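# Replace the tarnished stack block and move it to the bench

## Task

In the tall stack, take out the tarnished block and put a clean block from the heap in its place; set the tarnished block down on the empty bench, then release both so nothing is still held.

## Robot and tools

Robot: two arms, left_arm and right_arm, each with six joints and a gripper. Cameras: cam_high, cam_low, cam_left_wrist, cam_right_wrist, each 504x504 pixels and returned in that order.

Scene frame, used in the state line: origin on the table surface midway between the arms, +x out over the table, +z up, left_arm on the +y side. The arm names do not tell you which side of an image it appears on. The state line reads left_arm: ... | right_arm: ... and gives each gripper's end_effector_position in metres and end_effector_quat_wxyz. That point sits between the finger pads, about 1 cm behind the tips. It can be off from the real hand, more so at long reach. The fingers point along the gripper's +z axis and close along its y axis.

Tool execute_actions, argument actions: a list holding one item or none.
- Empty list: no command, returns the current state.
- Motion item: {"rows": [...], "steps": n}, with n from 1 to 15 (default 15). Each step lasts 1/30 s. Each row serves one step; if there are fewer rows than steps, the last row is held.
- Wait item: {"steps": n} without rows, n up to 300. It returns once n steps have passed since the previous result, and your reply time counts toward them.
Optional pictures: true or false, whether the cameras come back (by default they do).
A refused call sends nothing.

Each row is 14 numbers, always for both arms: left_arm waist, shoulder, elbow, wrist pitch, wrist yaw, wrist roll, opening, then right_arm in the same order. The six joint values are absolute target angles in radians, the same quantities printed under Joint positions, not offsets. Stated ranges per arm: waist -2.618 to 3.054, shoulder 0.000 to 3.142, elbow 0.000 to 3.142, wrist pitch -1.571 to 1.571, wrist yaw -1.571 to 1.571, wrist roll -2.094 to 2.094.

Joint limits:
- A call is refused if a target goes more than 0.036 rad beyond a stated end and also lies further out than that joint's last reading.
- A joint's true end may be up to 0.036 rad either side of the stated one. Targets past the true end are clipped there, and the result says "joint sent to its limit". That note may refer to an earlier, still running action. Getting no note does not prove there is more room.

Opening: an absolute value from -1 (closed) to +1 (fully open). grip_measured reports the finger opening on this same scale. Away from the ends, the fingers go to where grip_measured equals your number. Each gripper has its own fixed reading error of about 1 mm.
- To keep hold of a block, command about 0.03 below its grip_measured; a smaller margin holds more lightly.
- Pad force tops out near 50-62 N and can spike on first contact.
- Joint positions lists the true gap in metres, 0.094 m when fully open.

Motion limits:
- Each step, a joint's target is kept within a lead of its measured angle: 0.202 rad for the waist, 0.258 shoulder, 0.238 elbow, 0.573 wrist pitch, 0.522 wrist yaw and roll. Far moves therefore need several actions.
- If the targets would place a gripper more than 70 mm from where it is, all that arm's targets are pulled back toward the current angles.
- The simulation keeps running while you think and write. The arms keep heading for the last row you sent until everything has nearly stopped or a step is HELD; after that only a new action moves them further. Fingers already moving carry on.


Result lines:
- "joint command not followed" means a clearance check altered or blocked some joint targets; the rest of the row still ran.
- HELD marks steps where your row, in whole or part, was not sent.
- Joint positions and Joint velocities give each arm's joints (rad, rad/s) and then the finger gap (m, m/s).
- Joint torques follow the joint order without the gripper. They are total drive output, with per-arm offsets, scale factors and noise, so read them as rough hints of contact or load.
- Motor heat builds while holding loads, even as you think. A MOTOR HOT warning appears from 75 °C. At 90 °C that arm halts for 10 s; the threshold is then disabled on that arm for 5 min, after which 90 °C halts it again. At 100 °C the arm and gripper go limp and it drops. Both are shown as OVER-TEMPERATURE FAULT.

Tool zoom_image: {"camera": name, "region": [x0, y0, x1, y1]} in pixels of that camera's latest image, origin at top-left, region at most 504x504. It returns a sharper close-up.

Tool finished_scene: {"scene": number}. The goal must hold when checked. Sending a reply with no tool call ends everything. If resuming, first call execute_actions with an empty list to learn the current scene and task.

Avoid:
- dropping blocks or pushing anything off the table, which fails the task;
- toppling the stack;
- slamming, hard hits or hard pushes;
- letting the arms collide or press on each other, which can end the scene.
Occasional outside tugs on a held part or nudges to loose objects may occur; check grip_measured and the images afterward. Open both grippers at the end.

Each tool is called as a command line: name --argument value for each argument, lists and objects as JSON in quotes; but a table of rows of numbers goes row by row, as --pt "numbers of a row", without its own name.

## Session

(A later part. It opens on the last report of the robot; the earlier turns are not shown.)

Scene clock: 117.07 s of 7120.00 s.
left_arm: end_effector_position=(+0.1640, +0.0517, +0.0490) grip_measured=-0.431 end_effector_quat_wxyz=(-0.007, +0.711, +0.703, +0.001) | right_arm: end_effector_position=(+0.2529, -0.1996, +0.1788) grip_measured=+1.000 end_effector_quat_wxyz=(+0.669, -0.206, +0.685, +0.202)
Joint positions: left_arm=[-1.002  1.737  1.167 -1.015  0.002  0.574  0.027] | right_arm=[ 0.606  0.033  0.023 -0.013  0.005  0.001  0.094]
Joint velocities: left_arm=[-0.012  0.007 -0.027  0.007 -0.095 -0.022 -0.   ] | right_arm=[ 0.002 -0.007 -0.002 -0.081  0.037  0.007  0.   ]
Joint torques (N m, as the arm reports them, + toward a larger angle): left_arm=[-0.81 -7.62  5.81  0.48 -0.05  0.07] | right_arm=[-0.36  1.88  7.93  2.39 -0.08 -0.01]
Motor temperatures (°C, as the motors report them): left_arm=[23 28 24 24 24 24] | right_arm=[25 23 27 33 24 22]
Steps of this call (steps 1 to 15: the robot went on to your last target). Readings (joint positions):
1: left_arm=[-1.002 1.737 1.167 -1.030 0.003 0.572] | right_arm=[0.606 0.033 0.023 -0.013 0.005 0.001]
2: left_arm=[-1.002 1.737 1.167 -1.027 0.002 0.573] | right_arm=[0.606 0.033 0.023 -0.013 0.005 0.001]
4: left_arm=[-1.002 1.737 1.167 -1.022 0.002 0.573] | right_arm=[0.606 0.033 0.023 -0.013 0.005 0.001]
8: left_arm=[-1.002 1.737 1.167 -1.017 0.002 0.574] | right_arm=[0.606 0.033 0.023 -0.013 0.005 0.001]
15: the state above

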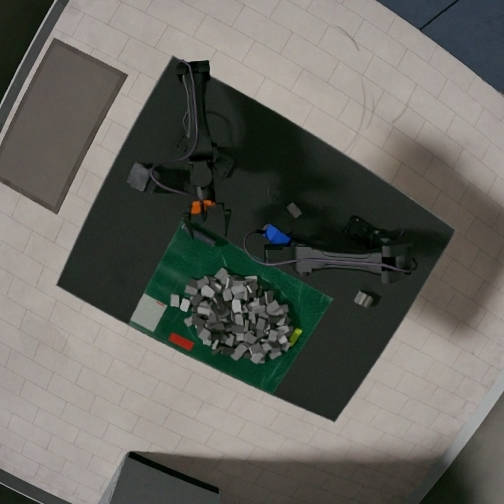

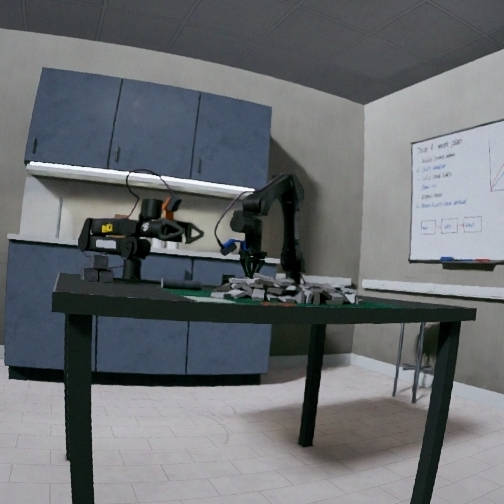

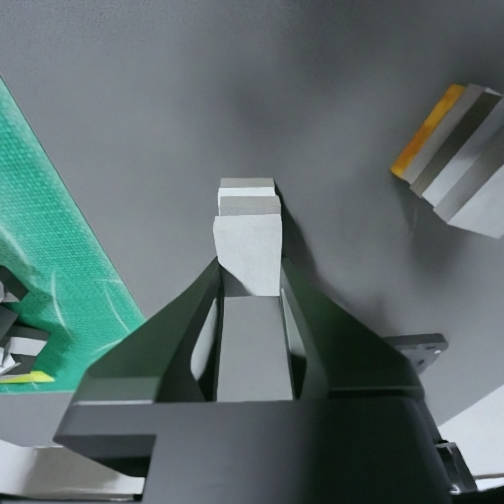

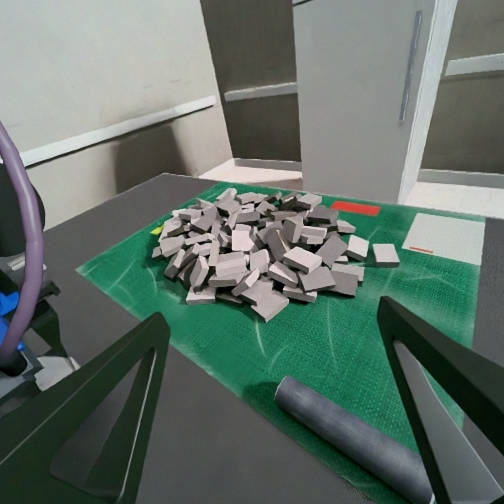

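execute_actions --actions '[{"rows":[[-1.01,1.735,1.14,-0.975,0,0.582,-0.46,0.6,0.03,0.03,0,0,0,1],[-1.01,1.735,1.13,-0.965,0,0.582,-0.46,0.6,0.03,0.03,0,0,0,1],[-1.01,1.735,1.12,-0.965,0,0.582,-0.46,0.6,0.03,0.03,0,0,0,1]]}]'

zoom_image --camera "cam_left_wrist" --region '[180, 160, 320, 300]'

Scene clock: 124.20 s of 7120.00 s.
left_arm: end_effector_position=(+0.1607, +0.0482, +0.0425) grip_measured=-0.431 end_effector_quat_wxyz=(-0.000, +0.717, +0.697, -0.001) | right_arm: end_effector_position=(+0.2529, -0.1996, +0.1788) grip_measured=+1.000 end_effector_quat_wxyz=(+0.669, -0.206, +0.685, +0.202)
Joint positions: left_arm=[-1.018  1.737  1.14  -0.974  0.002  0.575  0.027] | right_arm=[ 0.606  0.033  0.023 -0.013  0.005  0.001  0.094]
Joint velocities: left_arm=[-0.002 -0.012 -0.012  0.066  0.037 -0.007 -0.   ] | right_arm=[ 0.002 -0.002 -0.007 -0.037  0.007 -0.022  0.   ]
Joint torques (N m, as the arm reports them, + toward a larger angle): left_arm=[ 0.59 -7.32  4.83  0.42 -0.04  0.07] | right_arm=[-0.36  1.89  7.92  2.39 -0.08 -0.02]
Motor temperatures (°C, as the motors report them): left_arm=[23 27 24 24 24 24] | right_arm=[25 23 27 34 24 22]
Steps of this call (steps 1 to 15: the robot went on to your last target; steps 16 to 110: nothing new was sent; then 2.97 s passed at rest; steps 111 to 125: all 15 steps of this action). Readings (joint positions):
111: left_arm=[-1.018 1.737 1.167 -0.981 0.002 0.575] | right_arm=[0.606 0.033 0.023 -0.013 0.005 0.001]
112: left_arm=[-1.018 1.737 1.166 -0.980 0.002 0.575] | right_arm=[0.606 0.033 0.023 -0.013 0.005 0.001]
114: left_arm=[-1.018 1.737 1.155 -0.975 0.002 0.575] | right_arm=[0.606 0.033 0.023 -0.013 0.005 0.001]
118: left_arm=[-1.018 1.737 1.140 -0.974 0.002 0.575] | right_arm=[0.606 0.033 0.023 -0.013 0.005 0.001]
125: the state above

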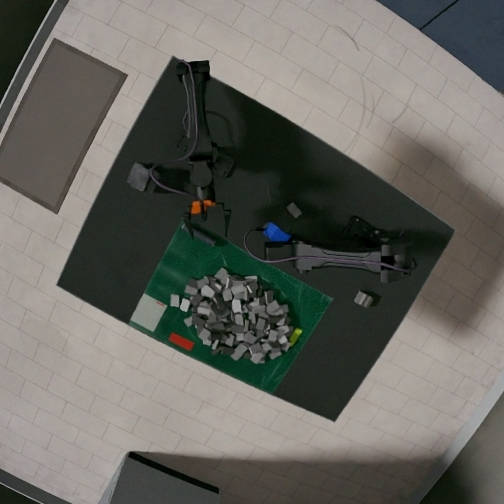

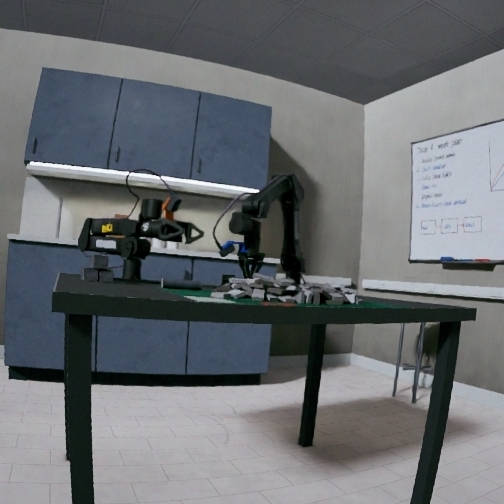

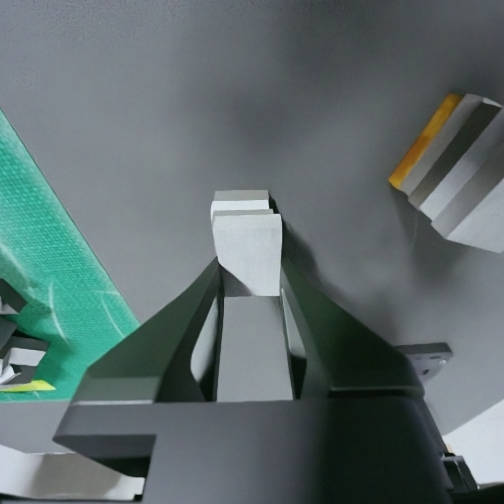

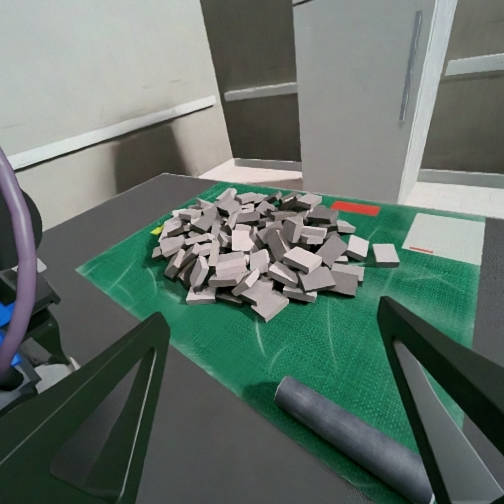

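Region (180, 160, 320, 300) of cam_left_wrist's 504x504 image, scaled by 3.600, with more detail than that image has.

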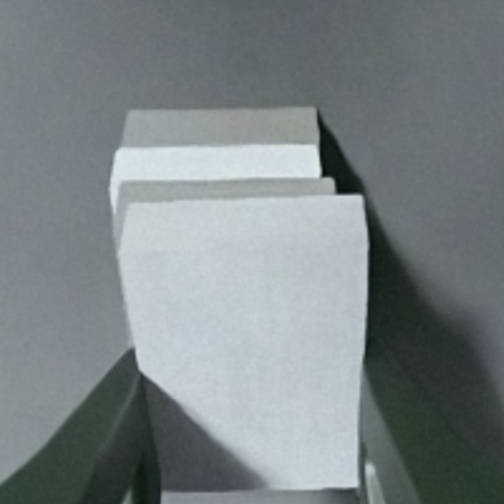

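A tug shifted it; correct (seems not pressed yet).

execute_actions --actions '[{"rows":[[-0.995,1.73,1.15,-0.998,0,0.582,-0.46,0.6,0.03,0.03,0,0,0,1]]}]'

zoom_image --camera "cam_left_wrist" --region '[180, 160, 320, 300]'

Scene clock: 126.60 s of 7120.00 s.
left_arm: end_effector_position=(+0.1637, +0.0507, +0.0425) grip_measured=-0.431 end_effector_quat_wxyz=(-0.001, +0.712, +0.702, -0.001) | right_arm: end_effector_position=(+0.2529, -0.1996, +0.1788) grip_measured=+1.000 end_effector_quat_wxyz=(+0.669, -0.206, +0.685, +0.202)
Joint positions: left_arm=[-1.005  1.737  1.14  -0.976  0.002  0.575  0.027] | right_arm=[ 0.606  0.033  0.023 -0.013  0.005  0.001  0.094]
Joint velocities: left_arm=[-0.002 -0.002  0.012 -0.007 -0.037  0.037 -0.001] | right_arm=[0.002 0.002 0.002 0.022 0.007 0.095 0.   ]
Joint torques (N m, as the arm reports them, + toward a larger angle): left_arm=[ 0.69 -7.77  7.29  0.13 -0.05  0.05] | right_arm=[-0.35  1.89  7.91  2.38 -0.09 -0.02]
Motor temperatures (°C, as the motors report them): left_arm=[23 27 24 24 24 24] | right_arm=[25 23 27 34 24 22]
Steps of this call (steps 1 to 15: the robot went on to your last target; steps 16 to 57: nothing new was sent; steps 58 to 72: all 15 steps of this action). Readings (joint positions):
58: left_arm=[-1.017 1.737 1.140 -0.974 0.002 0.575] | right_arm=[0.606 0.033 0.023 -0.013 0.005 0.001]
59: left_arm=[-1.015 1.737 1.140 -0.975 0.002 0.575] | right_arm=[0.606 0.033 0.023 -0.013 0.005 0.001]
61: left_arm=[-1.009 1.737 1.140 -0.975 0.002 0.575] | right_arm=[0.606 0.033 0.023 -0.013 0.005 0.001]
65: left_arm=[-1.005 1.737 1.140 -0.976 0.002 0.575] | right_arm=[0.606 0.033 0.023 -0.013 0.005 0.001]
72: the state above

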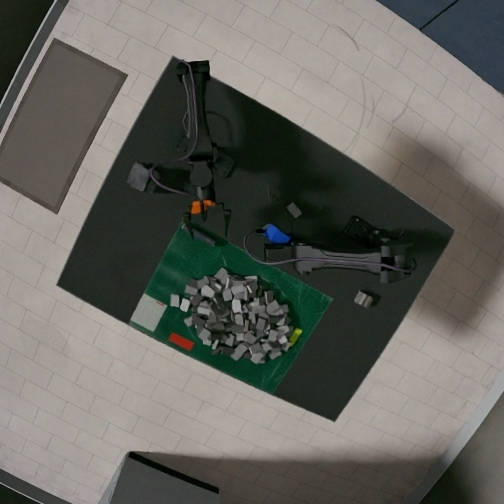

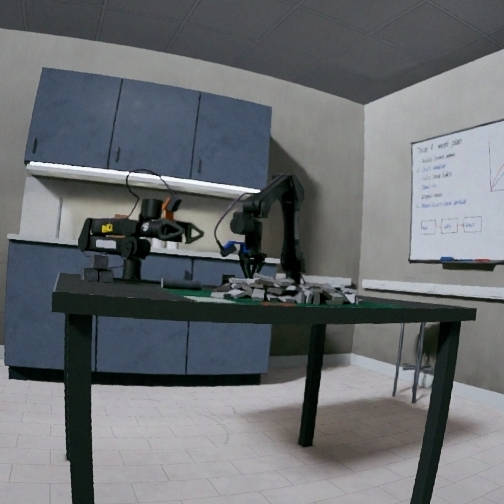

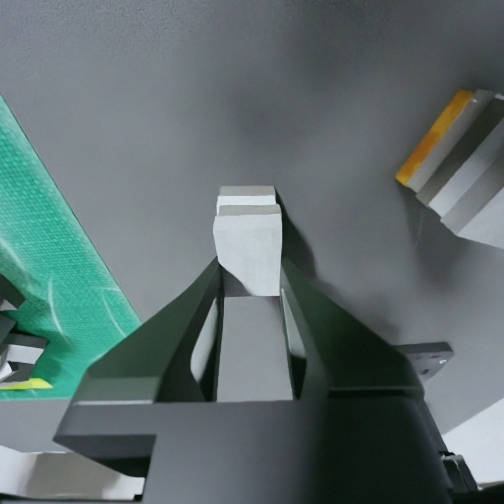

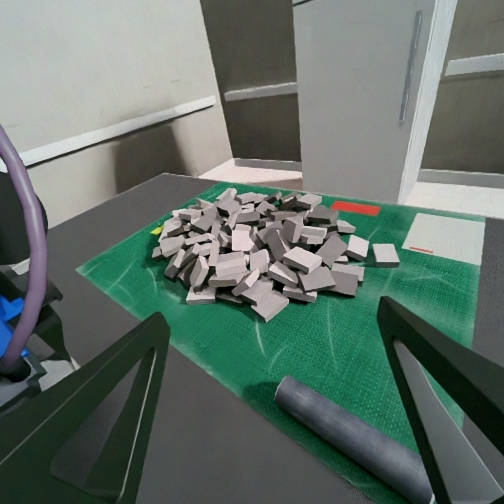

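Region (180, 160, 320, 300) of cam_left_wrist's 504x504 image, scaled by 3.600, with more detail than that image has.

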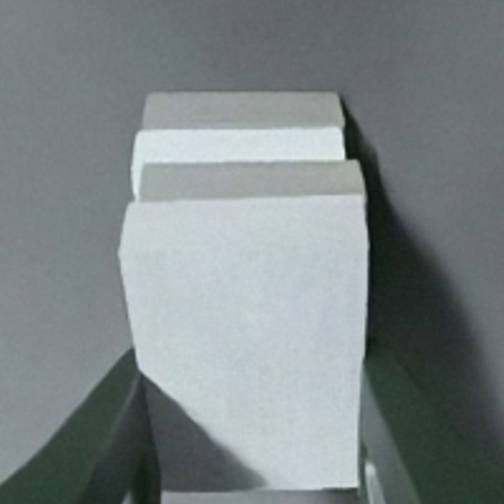

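execute_actions --actions '[{"rows":[[-1,1.73,1.14,-1.006,0,0.582,-0.46,0.6,0.03,0.03,0,0,0,1]],"steps":10}]' --pictures false

execute_actions --actions '[{"rows":[[-1,1.73,1.14,-0.99,0,0.582,0.1,0.6,0.03,0.03,0,0,0,1]],"steps":7}]' --pictures false

execute_actions --actions '[{"rows":[[-1,1.71,1.18,-1.04,0,0.582,0.1,0.6,0.03,0.03,0,0,0,1],[-1,1.70,1.21,-1.08,0,0.582,0.1,0.6,0.03,0.03,0,0,0,1],[-1,1.69,1.24,-1.12,0,0.582,0.1,0.6,0.03,0.03,0,0,0,1],[-1,1.68,1.27,-1.15,0,0.582,0.1,0.6,0.03,0.03,0,0,0,1],[-1,1.68,1.29,-1.16,0,0.582,0.1,0.6,0.03,0.03,0,0,0,1]],"steps":12}]'

execute_actions --actions '[{"rows":[[-1.06,1.68,1.29,-1.16,0,0.582,0.1,0.6,0.03,0.03,0,0,0,1],[-1.12,1.68,1.29,-1.16,0,0.582,0.1,0.6,0.03,0.03,0,0,0,1],[-1.18,1.68,1.29,-1.16,0,0.582,0.1,0.6,0.03,0.03,0,0,0,1],[-1.24,1.68,1.29,-1.16,0,0.582,0.1,0.6,0.03,0.03,0,0,0,1],[-1.3,1.68,1.29,-1.16,0,0.582,0.1,0.6,0.03,0.03,0,0,0,1],[-1.35,1.68,1.29,-1.16,0,0.582,0.1,0.6,0.03,0.03,0,0,0,1]]}]' --pictures false

execute_actions --actions '[{"rows":[[-1.352,1.70,1.25,-1.1,0,0.582,0.1,0.6,0.03,0.03,0,0,0,1],[-1.352,1.71,1.23,-1.07,0,0.582,0.1,0.6,0.03,0.03,0,0,0,1],[-1.352,1.72,1.21,-1.04,0,0.582,0.1,0.6,0.03,0.03,0,0,0,1],[-1.352,1.725,1.19,-1.01,0,0.582,0.1,0.6,0.03,0.03,0,0,0,1],[-1.352,1.73,1.17,-0.98,0,0.582,0.1,0.6,0.03,0.03,0,0,0,1],[-1.352,1.74,1.15,-0.95,0,0.582,0.1,0.6,0.03,0.03,0,0,0,1],[-1.352,1.745,1.13,-0.92,0,0.582,0.1,0.6,0.03,0.03,0,0,0,1],[-1.352,1.75,1.11,-0.90,0,0.582,0.1,0.6,0.03,0.03,0,0,0,1],[-1.352,1.756,1.09,-0.885,0,0.582,0.1,0.6,0.03,0.03,0,0,0,1],[-1.352,1.762,1.075,-0.88,0,0.582,0.1,0.6,0.03,0.03,0,0,0,1]]}]' --pictures false

execute_actions --actions '[{"steps":12}]'

Scene clock: 138.13 s of 7120.00 s.
left_arm: end_effector_position=(+0.1637, +0.0507, +0.0425) grip_measured=-0.431 end_effector_quat_wxyz=(-0.001, +0.712, +0.702, -0.001) | right_arm: end_effector_position=(+0.2529, -0.1996, +0.1788) grip_measured=+1.000 end_effector_quat_wxyz=(+0.669, -0.206, +0.685, +0.202)
Joint positions: left_arm=[-1.005  1.737  1.14  -0.976  0.002  0.575  0.027] | right_arm=[ 0.606  0.033  0.023 -0.013  0.005  0.001  0.094]
Joint velocities: left_arm=[-0.007 -0.017 -0.027  0.022 -0.022 -0.007  0.   ] | right_arm=[ 0.002 -0.007 -0.012 -0.051  0.007 -0.022  0.   ]
Joint torques (N m, as the arm reports them, + toward a larger angle): left_arm=[ 0.32 -7.77  6.48  0.07 -0.05  0.06] | right_arm=[-0.36  1.91  7.92  2.39 -0.08 -0.02]
Motor temperatures (°C, as the motors report them): left_arm=[23 27 24 24 24 24] | right_arm=[25 23 27 34 24 22]
Steps of this call (steps 1 to 15: the robot went on to your last target; steps 16 to 90: nothing new was sent; then 8.20 s passed at rest; steps 91 to 100: all 10 steps of this action). Readings (joint positions):
91: left_arm=[-1.005 1.737 1.140 -0.976 0.002 0.575] | right_arm=[0.606 0.033 0.023 -0.013 0.005 0.001]
92: left_arm=[-1.005 1.737 1.140 -0.976 0.002 0.575] | right_arm=[0.606 0.033 0.023 -0.013 0.005 0.001]
94: left_arm=[-1.005 1.737 1.140 -0.976 0.002 0.575] | right_arm=[0.606 0.033 0.023 -0.013 0.005 0.001]
98: left_arm=[-1.005 1.737 1.140 -0.976 0.002 0.575] | right_arm=[0.606 0.033 0.023 -0.013 0.005 0.001]
100: the state above

Scene clock: 138.37 s of 7120.00 s.
left_arm: end_effector_position=(+0.1637, +0.0507, +0.0425) grip_measured=+0.098 end_effector_quat_wxyz=(-0.001, +0.713, +0.702, -0.001) | right_arm: end_effector_position=(+0.2529, -0.1996, +0.1788) grip_measured=+1.000 end_effector_quat_wxyz=(+0.669, -0.206, +0.685, +0.202)
Joint positions: left_arm=[-1.005  1.737  1.14  -0.976  0.002  0.575  0.052] | right_arm=[ 0.606  0.033  0.023 -0.013  0.005  0.001  0.094]
Joint velocities: left_arm=[-0.002 -0.002 -0.002  0.037  0.037  0.037  0.   ] | right_arm=[ 0.002 -0.012 -0.002  0.095  0.007 -0.007  0.   ]
Joint torques (N m, as the arm reports them, + toward a larger angle): left_arm=[ 0.32 -7.77  6.46  0.22 -0.04  0.06] | right_arm=[-0.35  1.88  7.92  2.39 -0.09 -0.01]
Motor temperatures (°C, as the motors report them): left_arm=[23 27 24 24 24 24] | right_arm=[25 23 27 34 24 22]
Steps of this call (steps 1 to 7: all 7 steps of this action). Readings (joint positions):
1: left_arm=[-1.005 1.737 1.140 -0.976 0.002 0.575] | right_arm=[0.606 0.033 0.023 -0.013 0.005 0.001]
2: left_arm=[-1.005 1.737 1.140 -0.976 0.002 0.575] | right_arm=[0.606 0.033 0.023 -0.013 0.005 0.001]
4: left_arm=[-1.005 1.737 1.140 -0.976 0.002 0.575] | right_arm=[0.606 0.033 0.023 -0.013 0.005 0.001]
7: the state above

Scene clock: 138.77 s of 7120.00 s.
left_arm: end_effector_position=(+0.1689, +0.0424, +0.0890) grip_measured=+0.098 end_effector_quat_wxyz=(+0.019, +0.712, +0.701, -0.005) | right_arm: end_effector_position=(+0.2529, -0.1996, +0.1788) grip_measured=+1.000 end_effector_quat_wxyz=(+0.669, -0.206, +0.685, +0.202)
Joint positions: left_arm=[-1.005  1.688  1.274 -1.117  0.002  0.575  0.052] | right_arm=[ 0.606  0.033  0.023 -0.013  0.005  0.001  0.094]
Joint velocities: left_arm=[-0.007  0.007 -0.007 -0.125  0.037  0.051 -0.001] | right_arm=[-0.002 -0.002 -0.012  0.007 -0.051 -0.007  0.   ]
Joint torques (N m, as the arm reports them, + toward a larger angle): left_arm=[ 0.33 -7.61  8.19  0.25 -0.06  0.05] | right_arm=[-0.34  1.91  7.92  2.39 -0.08 -0.02]
Motor temperatures (°C, as the motors report them): left_arm=[23 27 24 24 24 24] | right_arm=[25 23 27 34 24 22]
Steps of this call (steps 1 to 12: all 12 steps of this action). Readings (joint positions):
1: left_arm=[-1.005 1.737 1.142 -0.981 0.002 0.575] | right_arm=[0.606 0.033 0.023 -0.013 0.005 0.001]
2: left_arm=[-1.005 1.737 1.149 -0.997 0.002 0.575] | right_arm=[0.606 0.033 0.023 -0.013 0.005 0.001]
4: left_arm=[-1.005 1.735 1.184 -1.046 0.002 0.575] | right_arm=[0.606 0.033 0.023 -0.013 0.005 0.001]
8: left_arm=[-1.005 1.704 1.262 -1.097 0.002 0.575] | right_arm=[0.606 0.033 0.023 -0.013 0.005 0.001]
12: the state above

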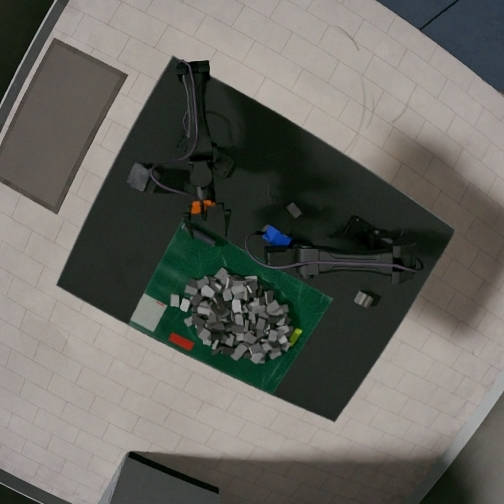

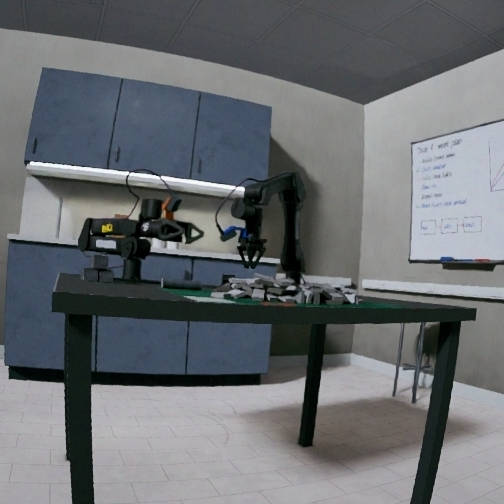

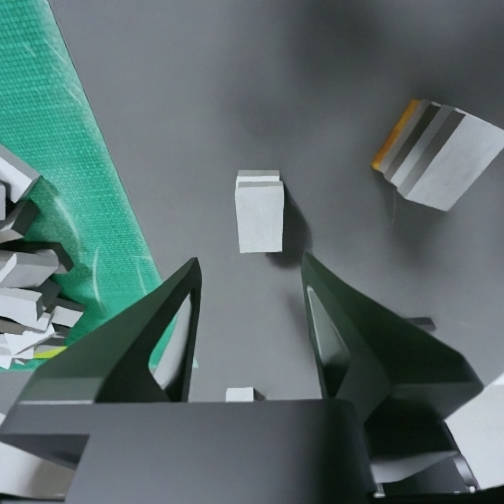

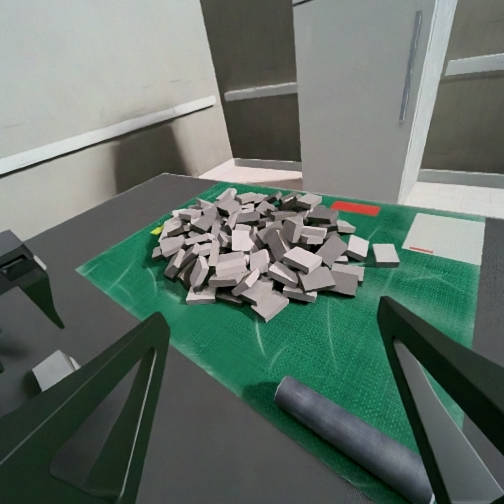

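Scene clock: 139.27 s of 7120.00 s.
left_arm: end_effector_position=(+0.0667, +0.0066, +0.0888) grip_measured=+0.098 end_effector_quat_wxyz=(+0.008, +0.825, +0.564, -0.005) | right_arm: end_effector_position=(+0.2529, -0.1996, +0.1788) grip_measured=+1.000 end_effector_quat_wxyz=(+0.669, -0.206, +0.685, +0.202)
Joint positions: left_arm=[-1.359  1.688  1.274 -1.138  0.004  0.577  0.052] | right_arm=[ 0.606  0.033  0.023 -0.013  0.005  0.001  0.094]
Joint velocities: left_arm=[ 0.056 -0.002 -0.002 -0.051 -0.081  0.037 -0.001] | right_arm=[-0.012  0.002 -0.002 -0.022  0.007 -0.022  0.   ]
Joint torques (N m, as the arm reports them, + toward a larger angle): left_arm=[ 0.36 -7.59  8.22  0.24  0.04  0.03] | right_arm=[-0.36  1.9   7.91  2.39 -0.08 -0.02]
Motor temperatures (°C, as the motors report them): left_arm=[23 27 24 24 24 24] | right_arm=[25 23 27 34 24 22]
Steps of this call (steps 1 to 15: all 15 steps of this action). Readings (joint positions):
1: left_arm=[-1.010 1.688 1.274 -1.122 -0.001 0.575] | right_arm=[0.606 0.033 0.023 -0.013 0.005 0.001]
2: left_arm=[-1.026 1.688 1.274 -1.126 -0.006 0.575] | right_arm=[0.606 0.033 0.023 -0.013 0.005 0.001]
4: left_arm=[-1.105 1.688 1.274 -1.129 -0.015 0.575] | right_arm=[0.606 0.033 0.023 -0.013 0.005 0.001]
8: left_arm=[-1.337 1.688 1.274 -1.129 -0.002 0.576] | right_arm=[0.606 0.033 0.023 -0.013 0.005 0.001]
15: the state above

Scene clock: 139.77 s of 7120.00 s.
left_arm: end_effector_position=(+0.0648, +0.0189, +0.0248) grip_measured=+0.098 end_effector_quat_wxyz=(-0.012, +0.825, +0.565, +0.004) | right_arm: end_effector_position=(+0.2529, -0.1996, +0.1788) grip_measured=+1.000 end_effector_quat_wxyz=(+0.669, -0.206, +0.685, +0.202)
Joint positions: left_arm=[-1.358  1.756  1.087 -0.928  0.002  0.577  0.052] | right_arm=[ 0.606  0.033  0.023 -0.013  0.005  0.001  0.094]
Joint velocities: left_arm=[ 0.002  0.012  0.027  0.139  0.007 -0.081 -0.   ] | right_arm=[ 0.012 -0.002 -0.017  0.007 -0.007 -0.022  0.   ]
Joint torques (N m, as the arm reports them, + toward a larger angle): left_arm=[ 0.32 -6.85  5.13  0.59 -0.05  0.04] | right_arm=[-0.36  1.9   7.93  2.39 -0.08 -0.02]
Motor temperatures (°C, as the motors report them): left_arm=[23 27 24 24 24 24] | right_arm=[25 23 27 34 24 22]
Steps of this call (steps 1 to 15: all 15 steps of this action). Readings (joint positions):
1: left_arm=[-1.358 1.688 1.274 -1.137 0.003 0.577] | right_arm=[0.606 0.033 0.023 -0.013 0.005 0.001]
2: left_arm=[-1.358 1.688 1.271 -1.128 0.002 0.577] | right_arm=[0.606 0.033 0.023 -0.013 0.005 0.001]
4: left_arm=[-1.358 1.688 1.251 -1.094 0.002 0.577] | right_arm=[0.606 0.033 0.023 -0.013 0.005 0.001]
8: left_arm=[-1.358 1.707 1.174 -1.004 0.002 0.577] | right_arm=[0.606 0.033 0.023 -0.013 0.005 0.001]
15: the state above

Scene clock: 140.17 s of 7120.00 s.
left_arm: end_effector_position=(+0.0664, +0.0114, +0.0247) grip_measured=+0.098 end_effector_quat_wxyz=(+0.002, +0.825, +0.565, -0.002) | right_arm: end_effector_position=(+0.2529, -0.1996, +0.1788) grip_measured=+1.000 end_effector_quat_wxyz=(+0.669, -0.206, +0.685, +0.202)
Joint positions: left_arm=[-1.358  1.756  1.087 -0.897  0.002  0.577  0.052] | right_arm=[ 0.606  0.033  0.023 -0.013  0.005  0.001  0.094]
Joint velocities: left_arm=[ 0.007  0.002 -0.007  0.051 -0.022  0.007 -0.002] | right_arm=[-0.012  0.002 -0.007  0.007 -0.037 -0.022  0.   ]
Joint torques (N m, as the arm reports them, + toward a larger angle): left_arm=[ 0.38 -6.83  5.39  0.49 -0.05  0.03] | right_arm=[-0.34  1.88  7.91  2.38 -0.08 -0.02]
Motor temperatures (°C, as the motors report them): left_arm=[23 26 24 24 24 24] | right_arm=[25 23 27 34 24 22]
Steps of this call (steps 1 to 12: the robot went on to your last target). Readings (joint positions):
1: left_arm=[-1.358 1.756 1.087 -0.923 0.002 0.577] | right_arm=[0.606 0.033 0.023 -0.013 0.005 0.001]
2: left_arm=[-1.358 1.756 1.087 -0.916 0.002 0.577] | right_arm=[0.606 0.033 0.023 -0.013 0.005 0.001]
4: left_arm=[-1.358 1.756 1.087 -0.908 0.002 0.577] | right_arm=[0.606 0.033 0.023 -0.013 0.005 0.001]
8: left_arm=[-1.358 1.756 1.087 -0.899 0.002 0.577] | right_arm=[0.606 0.033 0.023 -0.013 0.005 0.001]
12: the state above

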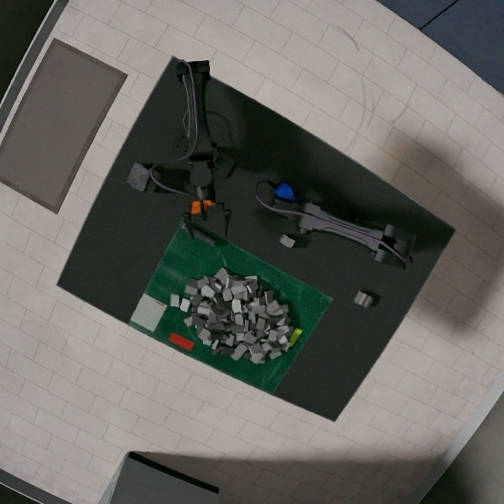

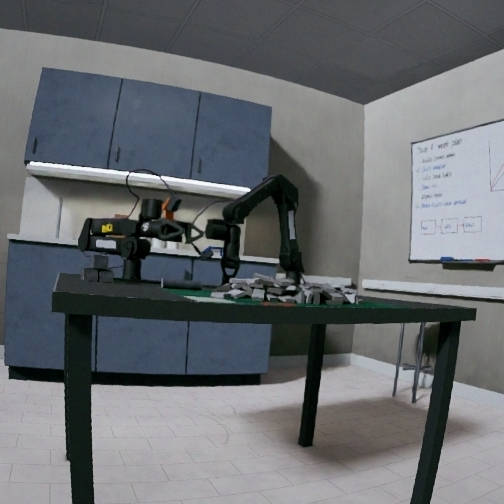

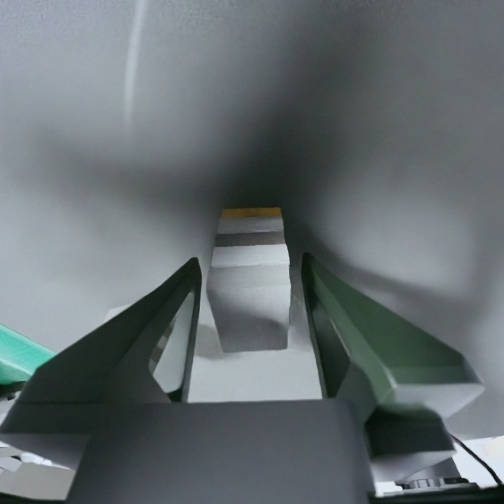

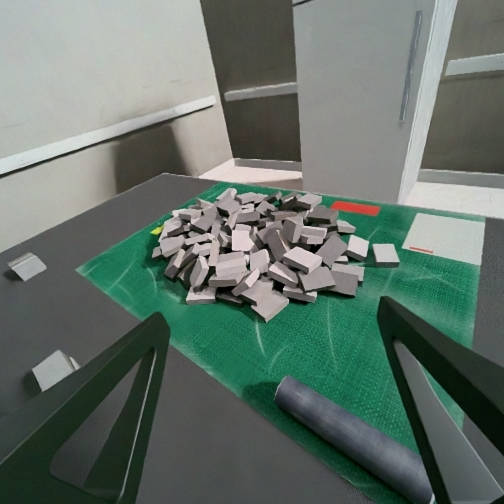

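execute_actions --actions '[{"rows":[[-1.352,1.762,1.055,-0.873,0,0.582,-0.2,0.6,0.03,0.03,0,0,0,1]],"steps":12}]' --pictures false

Scene clock: 141.73 s of 7120.00 s.
left_arm: end_effector_position=(+0.0668, +0.0093, +0.0248) grip_measured=-0.198 end_effector_quat_wxyz=(+0.006, +0.825, +0.565, -0.004) | right_arm: end_effector_position=(+0.2529, -0.1996, +0.1788) grip_measured=+1.000 end_effector_quat_wxyz=(+0.669, -0.206, +0.685, +0.202)
Joint positions: left_arm=[-1.358  1.756  1.087 -0.888  0.002  0.577  0.038] | right_arm=[ 0.606  0.033  0.023 -0.013  0.005  0.001  0.094]
Joint velocities: left_arm=[-0.012  0.012 -0.027 -0.081 -0.022 -0.037  0.   ] | right_arm=[-0.002  0.017 -0.007  0.007 -0.095  0.007  0.   ]
Joint torques (N m, as the arm reports them, + toward a larger angle): left_arm=[ 0.38 -6.99  3.7   0.52 -0.05  0.03] | right_arm=[-0.36  1.91  7.91  2.39 -0.08 -0.02]
Motor temperatures (°C, as the motors report them): left_arm=[23 26 24 24 24 24] | right_arm=[25 23 27 34 24 22]
Steps of this call (steps 1 to 30: the robot went on to your last target; steps 31 to 35: nothing new was sent; steps 36 to 47: all 12 steps of this action). Readings (joint positions):
36: left_arm=[-1.358 1.756 1.087 -0.894 0.002 0.577] | right_arm=[0.606 0.033 0.023 -0.013 0.005 0.001]
37: left_arm=[-1.358 1.756 1.087 -0.893 0.002 0.577] | right_arm=[0.606 0.033 0.023 -0.013 0.005 0.001]
39: left_arm=[-1.358 1.756 1.087 -0.891 0.002 0.577] | right_arm=[0.606 0.033 0.023 -0.013 0.005 0.001]
43: left_arm=[-1.358 1.756 1.087 -0.889 0.002 0.577] | right_arm=[0.606 0.033 0.023 -0.013 0.005 0.001]
47: the state above

Pulse to break stiction.

execute_actions --actions '[{"rows":[[-1.352,1.762,1.035,-0.873,0,0.582,-0.2,0.6,0.03,0.03,0,0,0,1],[-1.352,1.762,1.035,-0.873,0,0.582,-0.2,0.6,0.03,0.03,0,0,0,1],[-1.352,1.762,1.057,-0.873,0,0.582,-0.2,0.6,0.03,0.03,0,0,0,1]],"steps":12}]' --pictures false

Scene clock: 144.47 s of 7120.00 s.
left_arm: end_effector_position=(+0.0660, +0.0132, +0.0211) grip_measured=-0.198 end_effector_quat_wxyz=(+0.002, +0.825, +0.565, -0.002) | right_arm: end_effector_position=(+0.2529, -0.1996, +0.1788) grip_measured=+1.000 end_effector_quat_wxyz=(+0.669, -0.206, +0.685, +0.202)
Joint positions: left_arm=[-1.358  1.756  1.071 -0.881  0.002  0.577  0.038] | right_arm=[ 0.606  0.033  0.023 -0.013  0.005  0.001  0.094]
Joint velocities: left_arm=[-0.002 -0.007 -0.012  0.022 -0.007 -0.095 -0.002] | right_arm=[-0.007 -0.007 -0.007  0.125  0.037 -0.037  0.   ]
Joint torques (N m, as the arm reports them, + toward a larger angle): left_arm=[ 0.38 -7.16  5.03  0.43 -0.05  0.04] | right_arm=[-0.37  1.9   7.92  2.39 -0.08 -0.01]
Motor temperatures (°C, as the motors report them): left_arm=[23 26 24 24 24 24] | right_arm=[25 23 28 34 24 22]
Steps of this call (steps 1 to 15: the robot went on to your last target; steps 16 to 70: nothing new was sent; steps 71 to 82: all 12 steps of this action). Readings (joint positions):
71: left_arm=[-1.358 1.756 1.083 -0.885 0.002 0.577] | right_arm=[0.606 0.033 0.023 -0.013 0.005 0.001]
72: left_arm=[-1.358 1.756 1.078 -0.882 0.002 0.577] | right_arm=[0.606 0.033 0.023 -0.013 0.005 0.001]
74: left_arm=[-1.358 1.756 1.071 -0.882 0.002 0.577] | right_arm=[0.606 0.033 0.023 -0.013 0.005 0.001]
78: left_arm=[-1.358 1.756 1.071 -0.881 0.002 0.577] | right_arm=[0.606 0.033 0.023 -0.013 0.005 0.001]
82: the state above

execute_actions --actions '[{"rows":[[-1.352,1.74,1.085,-0.885,0,0.582,-0.46,0.6,0.03,0.03,0,0,0,1]],"steps":9}]' --pictures false

execute_actions --actions '[{"rows":[[-1.352,1.72,1.12,-0.91,0,0.582,-0.46,0.6,0.03,0.03,0,0,0,1],[-1.352,1.71,1.14,-0.94,0,0.582,-0.46,0.6,0.03,0.03,0,0,0,1],[-1.352,1.70,1.16,-0.97,0,0.582,-0.46,0.6,0.03,0.03,0,0,0,1],[-1.352,1.69,1.18,-1.0,0,0.582,-0.46,0.6,0.03,0.03,0,0,0,1],[-1.352,1.68,1.2,-1.03,0,0.582,-0.46,0.6,0.03,0.03,0,0,0,1],[-1.352,1.675,1.22,-1.06,0,0.582,-0.46,0.6,0.03,0.03,0,0,0,1],[-1.352,1.67,1.24,-1.09,0,0.582,-0.46,0.6,0.03,0.03,0,0,0,1],[-1.352,1.67,1.26,-1.12,0,0.582,-0.46,0.6,0.03,0.03,0,0,0,1],[-1.352,1.67,1.28,-1.14,0,0.582,-0.46,0.6,0.03,0.03,0,0,0,1]]}]'

execute_actions --actions '[{"rows":[[-1.33,1.67,1.28,-1.14,0,0.582,-0.46,0.6,0.03,0.03,0,0,0,1],[-1.3,1.67,1.28,-1.14,0,0.582,-0.46,0.6,0.03,0.03,0,0,0,1],[-1.26,1.67,1.28,-1.14,0,0.582,-0.46,0.6,0.03,0.03,0,0,0,1],[-1.22,1.67,1.28,-1.14,0,0.582,-0.46,0.6,0.03,0.03,0,0,0,1],[-1.18,1.67,1.28,-1.14,0,0.582,-0.46,0.6,0.03,0.03,0,0,0,1],[-1.14,1.67,1.28,-1.14,0,0.582,-0.46,0.6,0.03,0.03,0,0,0,1],[-1.1,1.67,1.28,-1.14,0,0.582,-0.46,0.6,0.03,0.03,0,0,0,1],[-1.06,1.67,1.28,-1.14,0,0.582,-0.46,0.6,0.03,0.03,0,0,0,1],[-1.03,1.67,1.28,-1.14,0,0.582,-0.46,0.6,0.03,0.03,0,0,0,1],[-1.012,1.67,1.28,-1.14,0,0.582,-0.46,0.6,0.03,0.03,0,0,0,1]]}]' --pictures false

execute_actions --actions '[{"rows":[[-1.012,1.70,1.25,-1.1,0,0.582,-0.46,0.6,0.03,0.03,0,0,0,1],[-1.012,1.71,1.23,-1.07,0,0.582,-0.46,0.6,0.03,0.03,0,0,0,1],[-1.012,1.715,1.21,-1.045,0,0.582,-0.46,0.6,0.03,0.03,0,0,0,1],[-1.012,1.718,1.195,-1.03,0,0.582,-0.46,0.6,0.03,0.03,0,0,0,1]]}]' --pictures false

execute_actions --actions '[{"steps":8}]'

Scene clock: 153.53 s of 7120.00 s.
left_arm: end_effector_position=(+0.0660, +0.0132, +0.0211) grip_measured=-0.423 end_effector_quat_wxyz=(+0.002, +0.825, +0.565, -0.002) | right_arm: end_effector_position=(+0.2529, -0.1996, +0.1788) grip_measured=+1.000 end_effector_quat_wxyz=(+0.669, -0.206, +0.685, +0.202)
Joint positions: left_arm=[-1.358  1.756  1.071 -0.881  0.002  0.577  0.027] | right_arm=[ 0.606  0.033  0.023 -0.013  0.005  0.001  0.094]
Joint velocities: left_arm=[-0.002 -0.002 -0.002  0.022  0.037 -0.037  0.001] | right_arm=[-0.012  0.012  0.002 -0.037 -0.037  0.037  0.   ]
Joint torques (N m, as the arm reports them, + toward a larger angle): left_arm=[ 0.36 -8.38  7.42  0.31 -0.04  0.03] | right_arm=[-0.35  1.89  7.94  2.39 -0.09 -0.01]
Motor temperatures (°C, as the motors report them): left_arm=[23 26 24 24 24 24] | right_arm=[25 23 28 35 24 22]
Steps of this call (steps 1 to 15: the robot went on to your last target; steps 16 to 90: nothing new was sent; then 5.77 s passed at rest; steps 91 to 99: all 9 steps of this action). Readings (joint positions):
91: left_arm=[-1.358 1.756 1.071 -0.881 0.002 0.577] | right_arm=[0.606 0.033 0.023 -0.013 0.005 0.001]
92: left_arm=[-1.358 1.756 1.071 -0.881 0.002 0.577] | right_arm=[0.606 0.033 0.023 -0.013 0.005 0.001]
94: left_arm=[-1.358 1.756 1.071 -0.881 0.002 0.577] | right_arm=[0.606 0.033 0.023 -0.013 0.005 0.001]
98: left_arm=[-1.358 1.756 1.071 -0.881 0.002 0.577] | right_arm=[0.606 0.033 0.023 -0.013 0.005 0.001]
99: the state above

Scene clock: 154.03 s of 7120.00 s.
left_arm: end_effector_position=(+0.0692, -0.0007, +0.0836) grip_measured=-0.423 end_effector_quat_wxyz=(+0.023, +0.825, +0.565, -0.010) | right_arm: end_effector_position=(+0.2529, -0.1996, +0.1788) grip_measured=+1.000 end_effector_quat_wxyz=(+0.669, -0.206, +0.685, +0.202)
Joint positions: left_arm=[-1.358  1.691  1.255 -1.084  0.001  0.577  0.027] | right_arm=[ 0.606  0.033  0.023 -0.013  0.005  0.001  0.094]
Joint velocities: left_arm=[-0.017 -0.012 -0.022 -0.212 -0.066  0.037  0.001] | right_arm=[-0.017  0.007 -0.012  0.051  0.007  0.022  0.   ]
Joint torques (N m, as the arm reports them, + toward a larger angle): left_arm=[ 0.38 -8.64  8.81  0.24 -0.05  0.04] | right_arm=[-0.36  1.9   7.92  2.39 -0.08 -0.02]
Motor temperatures (°C, as the motors report them): left_arm=[23 26 24 24 24 24] | right_arm=[25 23 28 35 24 22]
Steps of this call (steps 1 to 15: all 15 steps of this action). Readings (joint positions):
1: left_arm=[-1.358 1.756 1.073 -0.882 0.002 0.577] | right_arm=[0.606 0.033 0.023 -0.013 0.005 0.001]
2: left_arm=[-1.358 1.756 1.078 -0.889 0.002 0.577] | right_arm=[0.606 0.033 0.023 -0.013 0.005 0.001]
4: left_arm=[-1.358 1.754 1.101 -0.921 0.001 0.577] | right_arm=[0.606 0.033 0.023 -0.013 0.005 0.001]
8: left_arm=[-1.358 1.725 1.180 -1.007 0.001 0.577] | right_arm=[0.606 0.033 0.023 -0.013 0.005 0.001]
15: the state above

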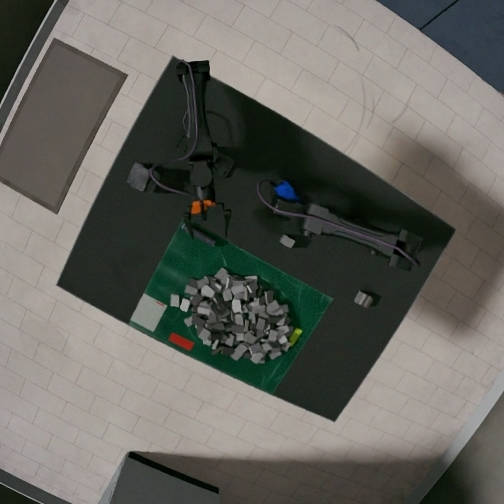

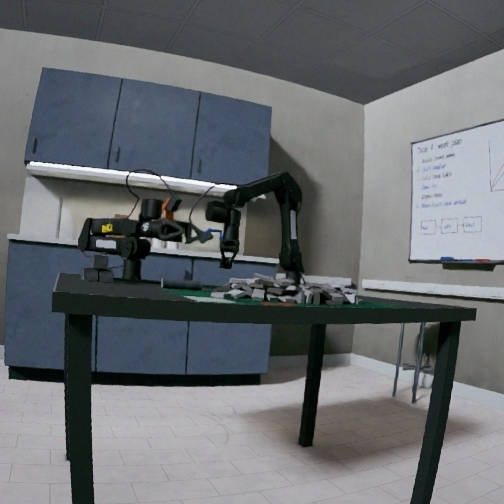

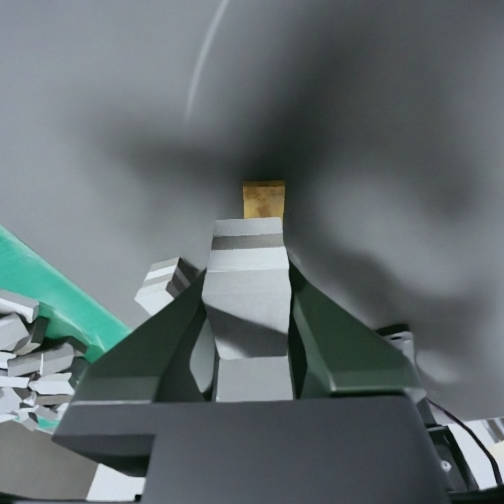

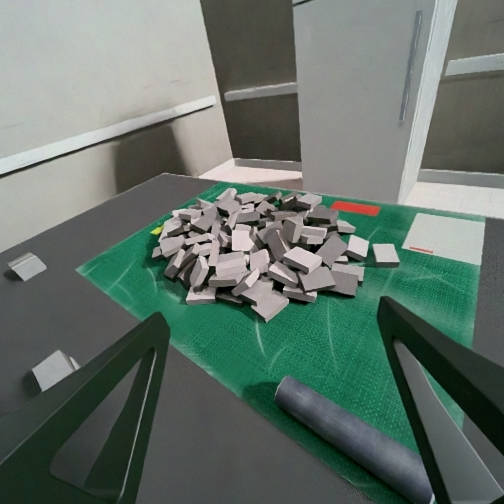

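Scene clock: 154.53 s of 7120.00 s.
left_arm: end_effector_position=(+0.1708, +0.0509, +0.0833) grip_measured=-0.423 end_effector_quat_wxyz=(+0.010, +0.710, +0.704, +0.007) | right_arm: end_effector_position=(+0.2529, -0.1996, +0.1788) grip_measured=+1.000 end_effector_quat_wxyz=(+0.669, -0.206, +0.685, +0.202)
Joint positions: left_arm=[-0.997  1.691  1.255 -1.118 -0.018  0.577  0.027] | right_arm=[ 0.606  0.033  0.023 -0.013  0.005  0.001  0.094]
Joint velocities: left_arm=[-0.081  0.007 -0.007  0.037  0.125 -0.022 -0.   ] | right_arm=[-0.022 -0.002  0.007  0.022 -0.007 -0.037  0.   ]
Joint torques (N m, as the arm reports them, + toward a larger angle): left_arm=[-1.05 -8.54  8.85  0.21  0.03  0.04] | right_arm=[-0.34  1.9   7.91  2.38 -0.08 -0.01]
Motor temperatures (°C, as the motors report them): left_arm=[23 26 24 24 24 24] | right_arm=[25 23 28 35 24 22]
Steps of this call (steps 1 to 15: all 15 steps of this action). Readings (joint positions):
1: left_arm=[-1.356 1.691 1.255 -1.093 0.001 0.577] | right_arm=[0.606 0.033 0.023 -0.013 0.005 0.001]
2: left_arm=[-1.349 1.691 1.255 -1.102 0.003 0.577] | right_arm=[0.606 0.033 0.023 -0.013 0.005 0.001]
4: left_arm=[-1.310 1.691 1.255 -1.111 0.011 0.577] | right_arm=[0.606 0.033 0.023 -0.013 0.005 0.001]
8: left_arm=[-1.144 1.691 1.255 -1.114 0.011 0.577] | right_arm=[0.606 0.033 0.023 -0.013 0.005 0.001]
15: the state above

Scene clock: 155.03 s of 7120.00 s.
left_arm: end_effector_position=(+0.1673, +0.0497, +0.0623) grip_measured=-0.423 end_effector_quat_wxyz=(+0.003, +0.713, +0.701, +0.004) | right_arm: end_effector_position=(+0.2529, -0.1996, +0.1788) grip_measured=+1.000 end_effector_quat_wxyz=(+0.669, -0.206, +0.685, +0.202)
Joint positions: left_arm=[-1.004  1.718  1.201 -1.05  -0.01   0.577  0.027] | right_arm=[ 0.606  0.033  0.023 -0.013  0.005  0.001  0.094]
Joint velocities: left_arm=[-0.012  0.007 -0.007 -0.007 -0.037  0.007 -0.   ] | right_arm=[-0.002  0.002 -0.027 -0.066 -0.022 -0.007  0.   ]
Joint torques (N m, as the arm reports them, + toward a larger angle): left_arm=[-0.89 -7.36  6.07  0.5   0.06  0.03] | right_arm=[-0.35  1.9   7.89  2.39 -0.08 -0.01]
Motor temperatures (°C, as the motors report them): left_arm=[23 26 24 24 24 24] | right_arm=[25 23 28 35 24 22]
Steps of this call (steps 1 to 15: all 15 steps of this action). Readings (joint positions):
1: left_arm=[-0.999 1.691 1.255 -1.118 -0.016 0.577] | right_arm=[0.606 0.033 0.023 -0.013 0.005 0.001]
2: left_arm=[-1.001 1.691 1.253 -1.115 -0.014 0.577] | right_arm=[0.606 0.033 0.023 -0.013 0.005 0.001]
4: left_arm=[-1.004 1.691 1.238 -1.090 -0.011 0.577] | right_arm=[0.606 0.033 0.023 -0.013 0.005 0.001]
8: left_arm=[-1.004 1.709 1.208 -1.063 -0.010 0.577] | right_arm=[0.606 0.033 0.023 -0.013 0.005 0.001]
15: the state above

Scene clock: 155.30 s of 7120.00 s.
left_arm: end_effector_position=(+0.1678, +0.0487, +0.0623) grip_measured=-0.423 end_effector_quat_wxyz=(+0.005, +0.713, +0.701, +0.004) | right_arm: end_effector_position=(+0.2529, -0.1996, +0.1788) grip_measured=+1.000 end_effector_quat_wxyz=(+0.669, -0.206, +0.685, +0.202)
Joint positions: left_arm=[-1.004  1.718  1.201 -1.046 -0.009  0.577  0.027] | right_arm=[ 0.606  0.033  0.023 -0.013  0.005  0.001  0.094]
Joint velocities: left_arm=[-0.012  0.012 -0.027  0.051 -0.022 -0.007 -0.   ] | right_arm=[ 0.002 -0.002 -0.022  0.051 -0.037 -0.051  0.   ]
Joint torques (N m, as the arm reports them, + toward a larger angle): left_arm=[-0.87 -7.21  6.2   0.5   0.05  0.03] | right_arm=[-0.35  1.89  7.91  2.38 -0.08 -0.01]
Motor temperatures (°C, as the motors report them): left_arm=[23 26 24 24 24 24] | right_arm=[25 23 28 35 24 22]
Steps of this call (steps 1 to 8: the robot went on to your last target). Readings (joint positions):
1: left_arm=[-1.004 1.718 1.201 -1.049 -0.010 0.577] | right_arm=[0.606 0.033 0.023 -0.013 0.005 0.001]
2: left_arm=[-1.004 1.718 1.201 -1.048 -0.010 0.577] | right_arm=[0.606 0.033 0.023 -0.013 0.005 0.001]
4: left_arm=[-1.004 1.718 1.201 -1.047 -0.010 0.577] | right_arm=[0.606 0.033 0.023 -0.013 0.005 0.001]
8: the state above

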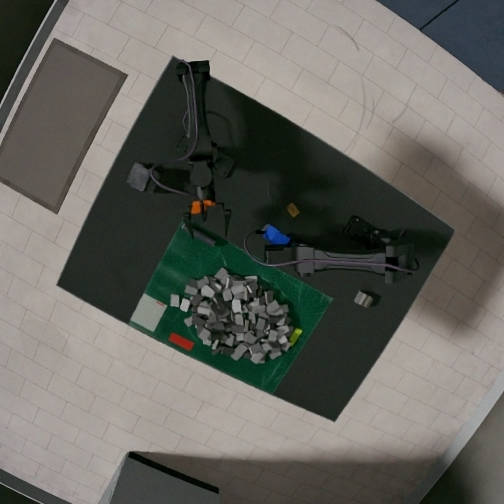

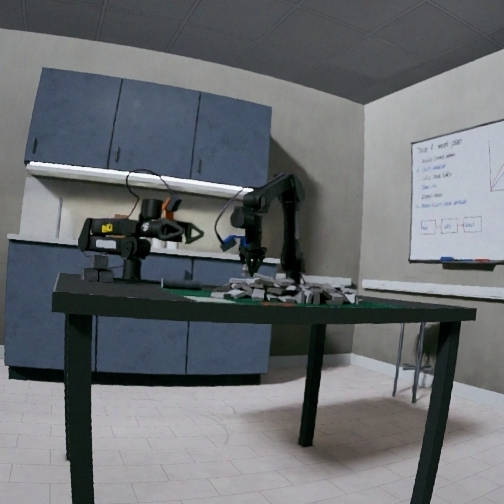

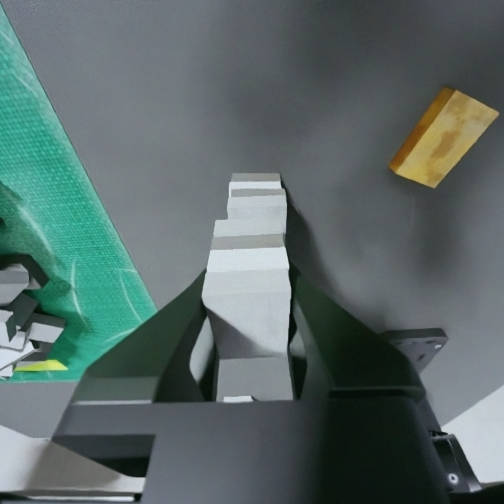

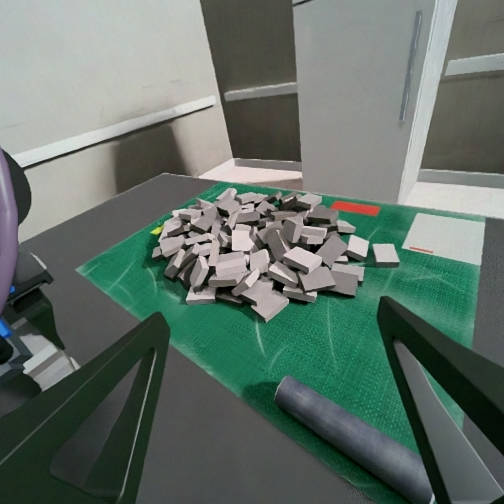

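execute_actions --actions '[{"rows":[[-1.014,1.718,1.18,-1.01,0.014,0.582,-0.46,0.6,0.03,0.03,0,0,0,1],[-1.014,1.718,1.17,-0.995,0.014,0.582,-0.46,0.6,0.03,0.03,0,0,0,1],[-1.014,1.718,1.16,-0.99,0.014,0.582,-0.46,0.6,0.03,0.03,0,0,0,1],[-1.014,1.718,1.152,-0.99,0.014,0.582,-0.46,0.6,0.03,0.03,0,0,0,1]]}]'

zoom_image --camera "cam_left_wrist" --region '[180, 160, 320, 300]'

Scene clock: 158.03 s of 7120.00 s.
left_arm: end_effector_position=(+0.1641, +0.0504, +0.0525) grip_measured=-0.423 end_effector_quat_wxyz=(+0.003, +0.713, +0.701, -0.002) | right_arm: end_effector_position=(+0.2529, -0.1996, +0.1788) grip_measured=+1.000 end_effector_quat_wxyz=(+0.669, -0.206, +0.685, +0.202)
Joint positions: left_arm=[-1.004  1.718  1.161 -1.007  0.003  0.577  0.027] | right_arm=[ 0.606  0.033  0.023 -0.013  0.005  0.001  0.094]
Joint velocities: left_arm=[ 0.002 -0.012 -0.007  0.007 -0.051 -0.051  0.001] | right_arm=[-0.012 -0.012 -0.007 -0.007 -0.007 -0.051  0.   ]
Joint torques (N m, as the arm reports them, + toward a larger angle): left_arm=[-1.07 -7.3   5.81  0.45  0.07  0.03] | right_arm=[-0.35  1.91  7.92  2.39 -0.09 -0.02]
Motor temperatures (°C, as the motors report them): left_arm=[23 26 24 24 24 24] | right_arm=[25 23 28 35 24 22]
Steps of this call (steps 1 to 15: the robot went on to your last target; steps 16 to 67: nothing new was sent; steps 68 to 82: all 15 steps of this action). Readings (joint positions):
68: left_arm=[-1.004 1.718 1.201 -1.044 -0.008 0.577] | right_arm=[0.606 0.033 0.023 -0.013 0.005 0.001]
69: left_arm=[-1.004 1.718 1.198 -1.038 -0.006 0.577] | right_arm=[0.606 0.033 0.023 -0.013 0.005 0.001]
71: left_arm=[-1.004 1.718 1.185 -1.020 -0.002 0.577] | right_arm=[0.606 0.033 0.023 -0.013 0.005 0.001]
75: left_arm=[-1.004 1.718 1.162 -1.012 0.002 0.577] | right_arm=[0.606 0.033 0.023 -0.013 0.005 0.001]
82: the state above

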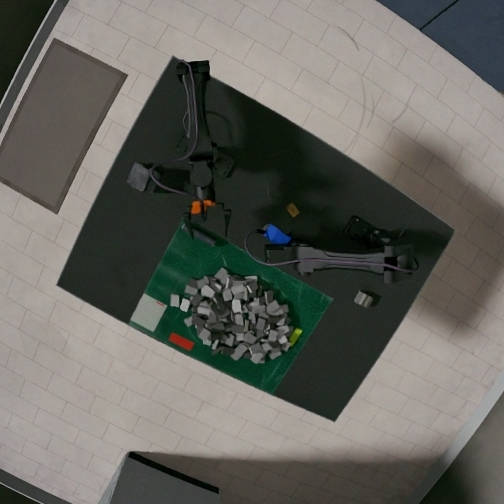

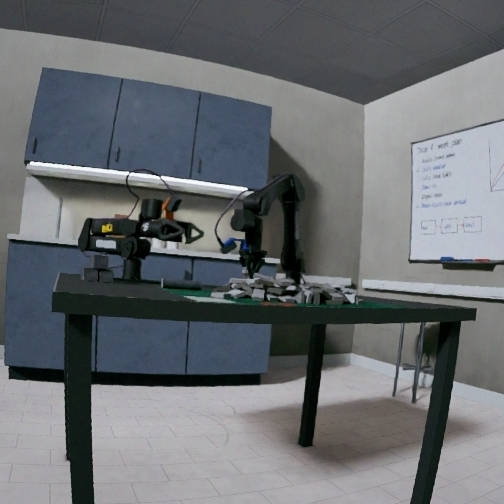

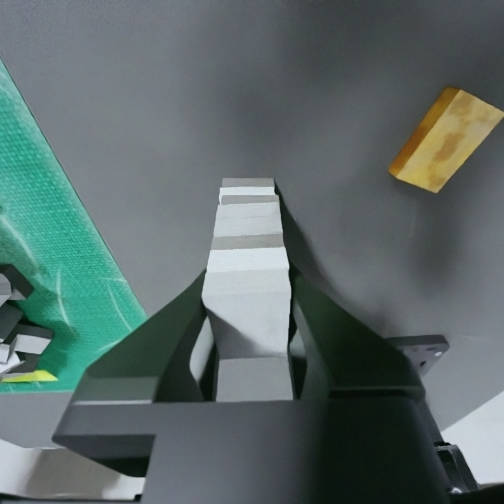

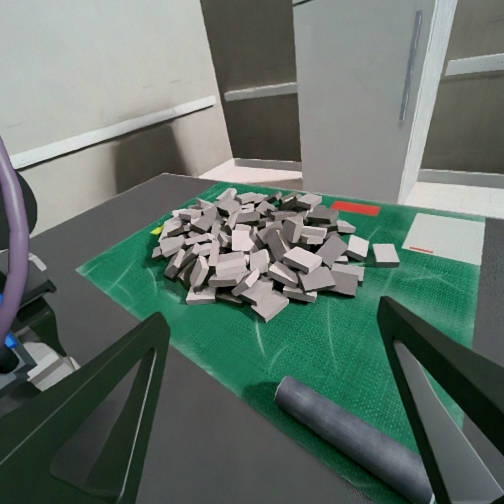

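Region (180, 160, 320, 300) of cam_left_wrist's 504x504 image, scaled by 3.600, with more detail than that image has.

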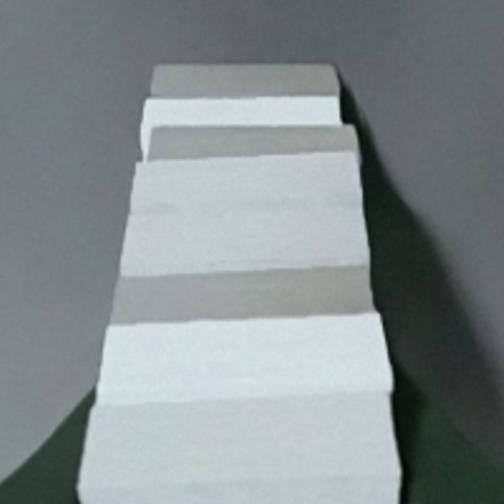

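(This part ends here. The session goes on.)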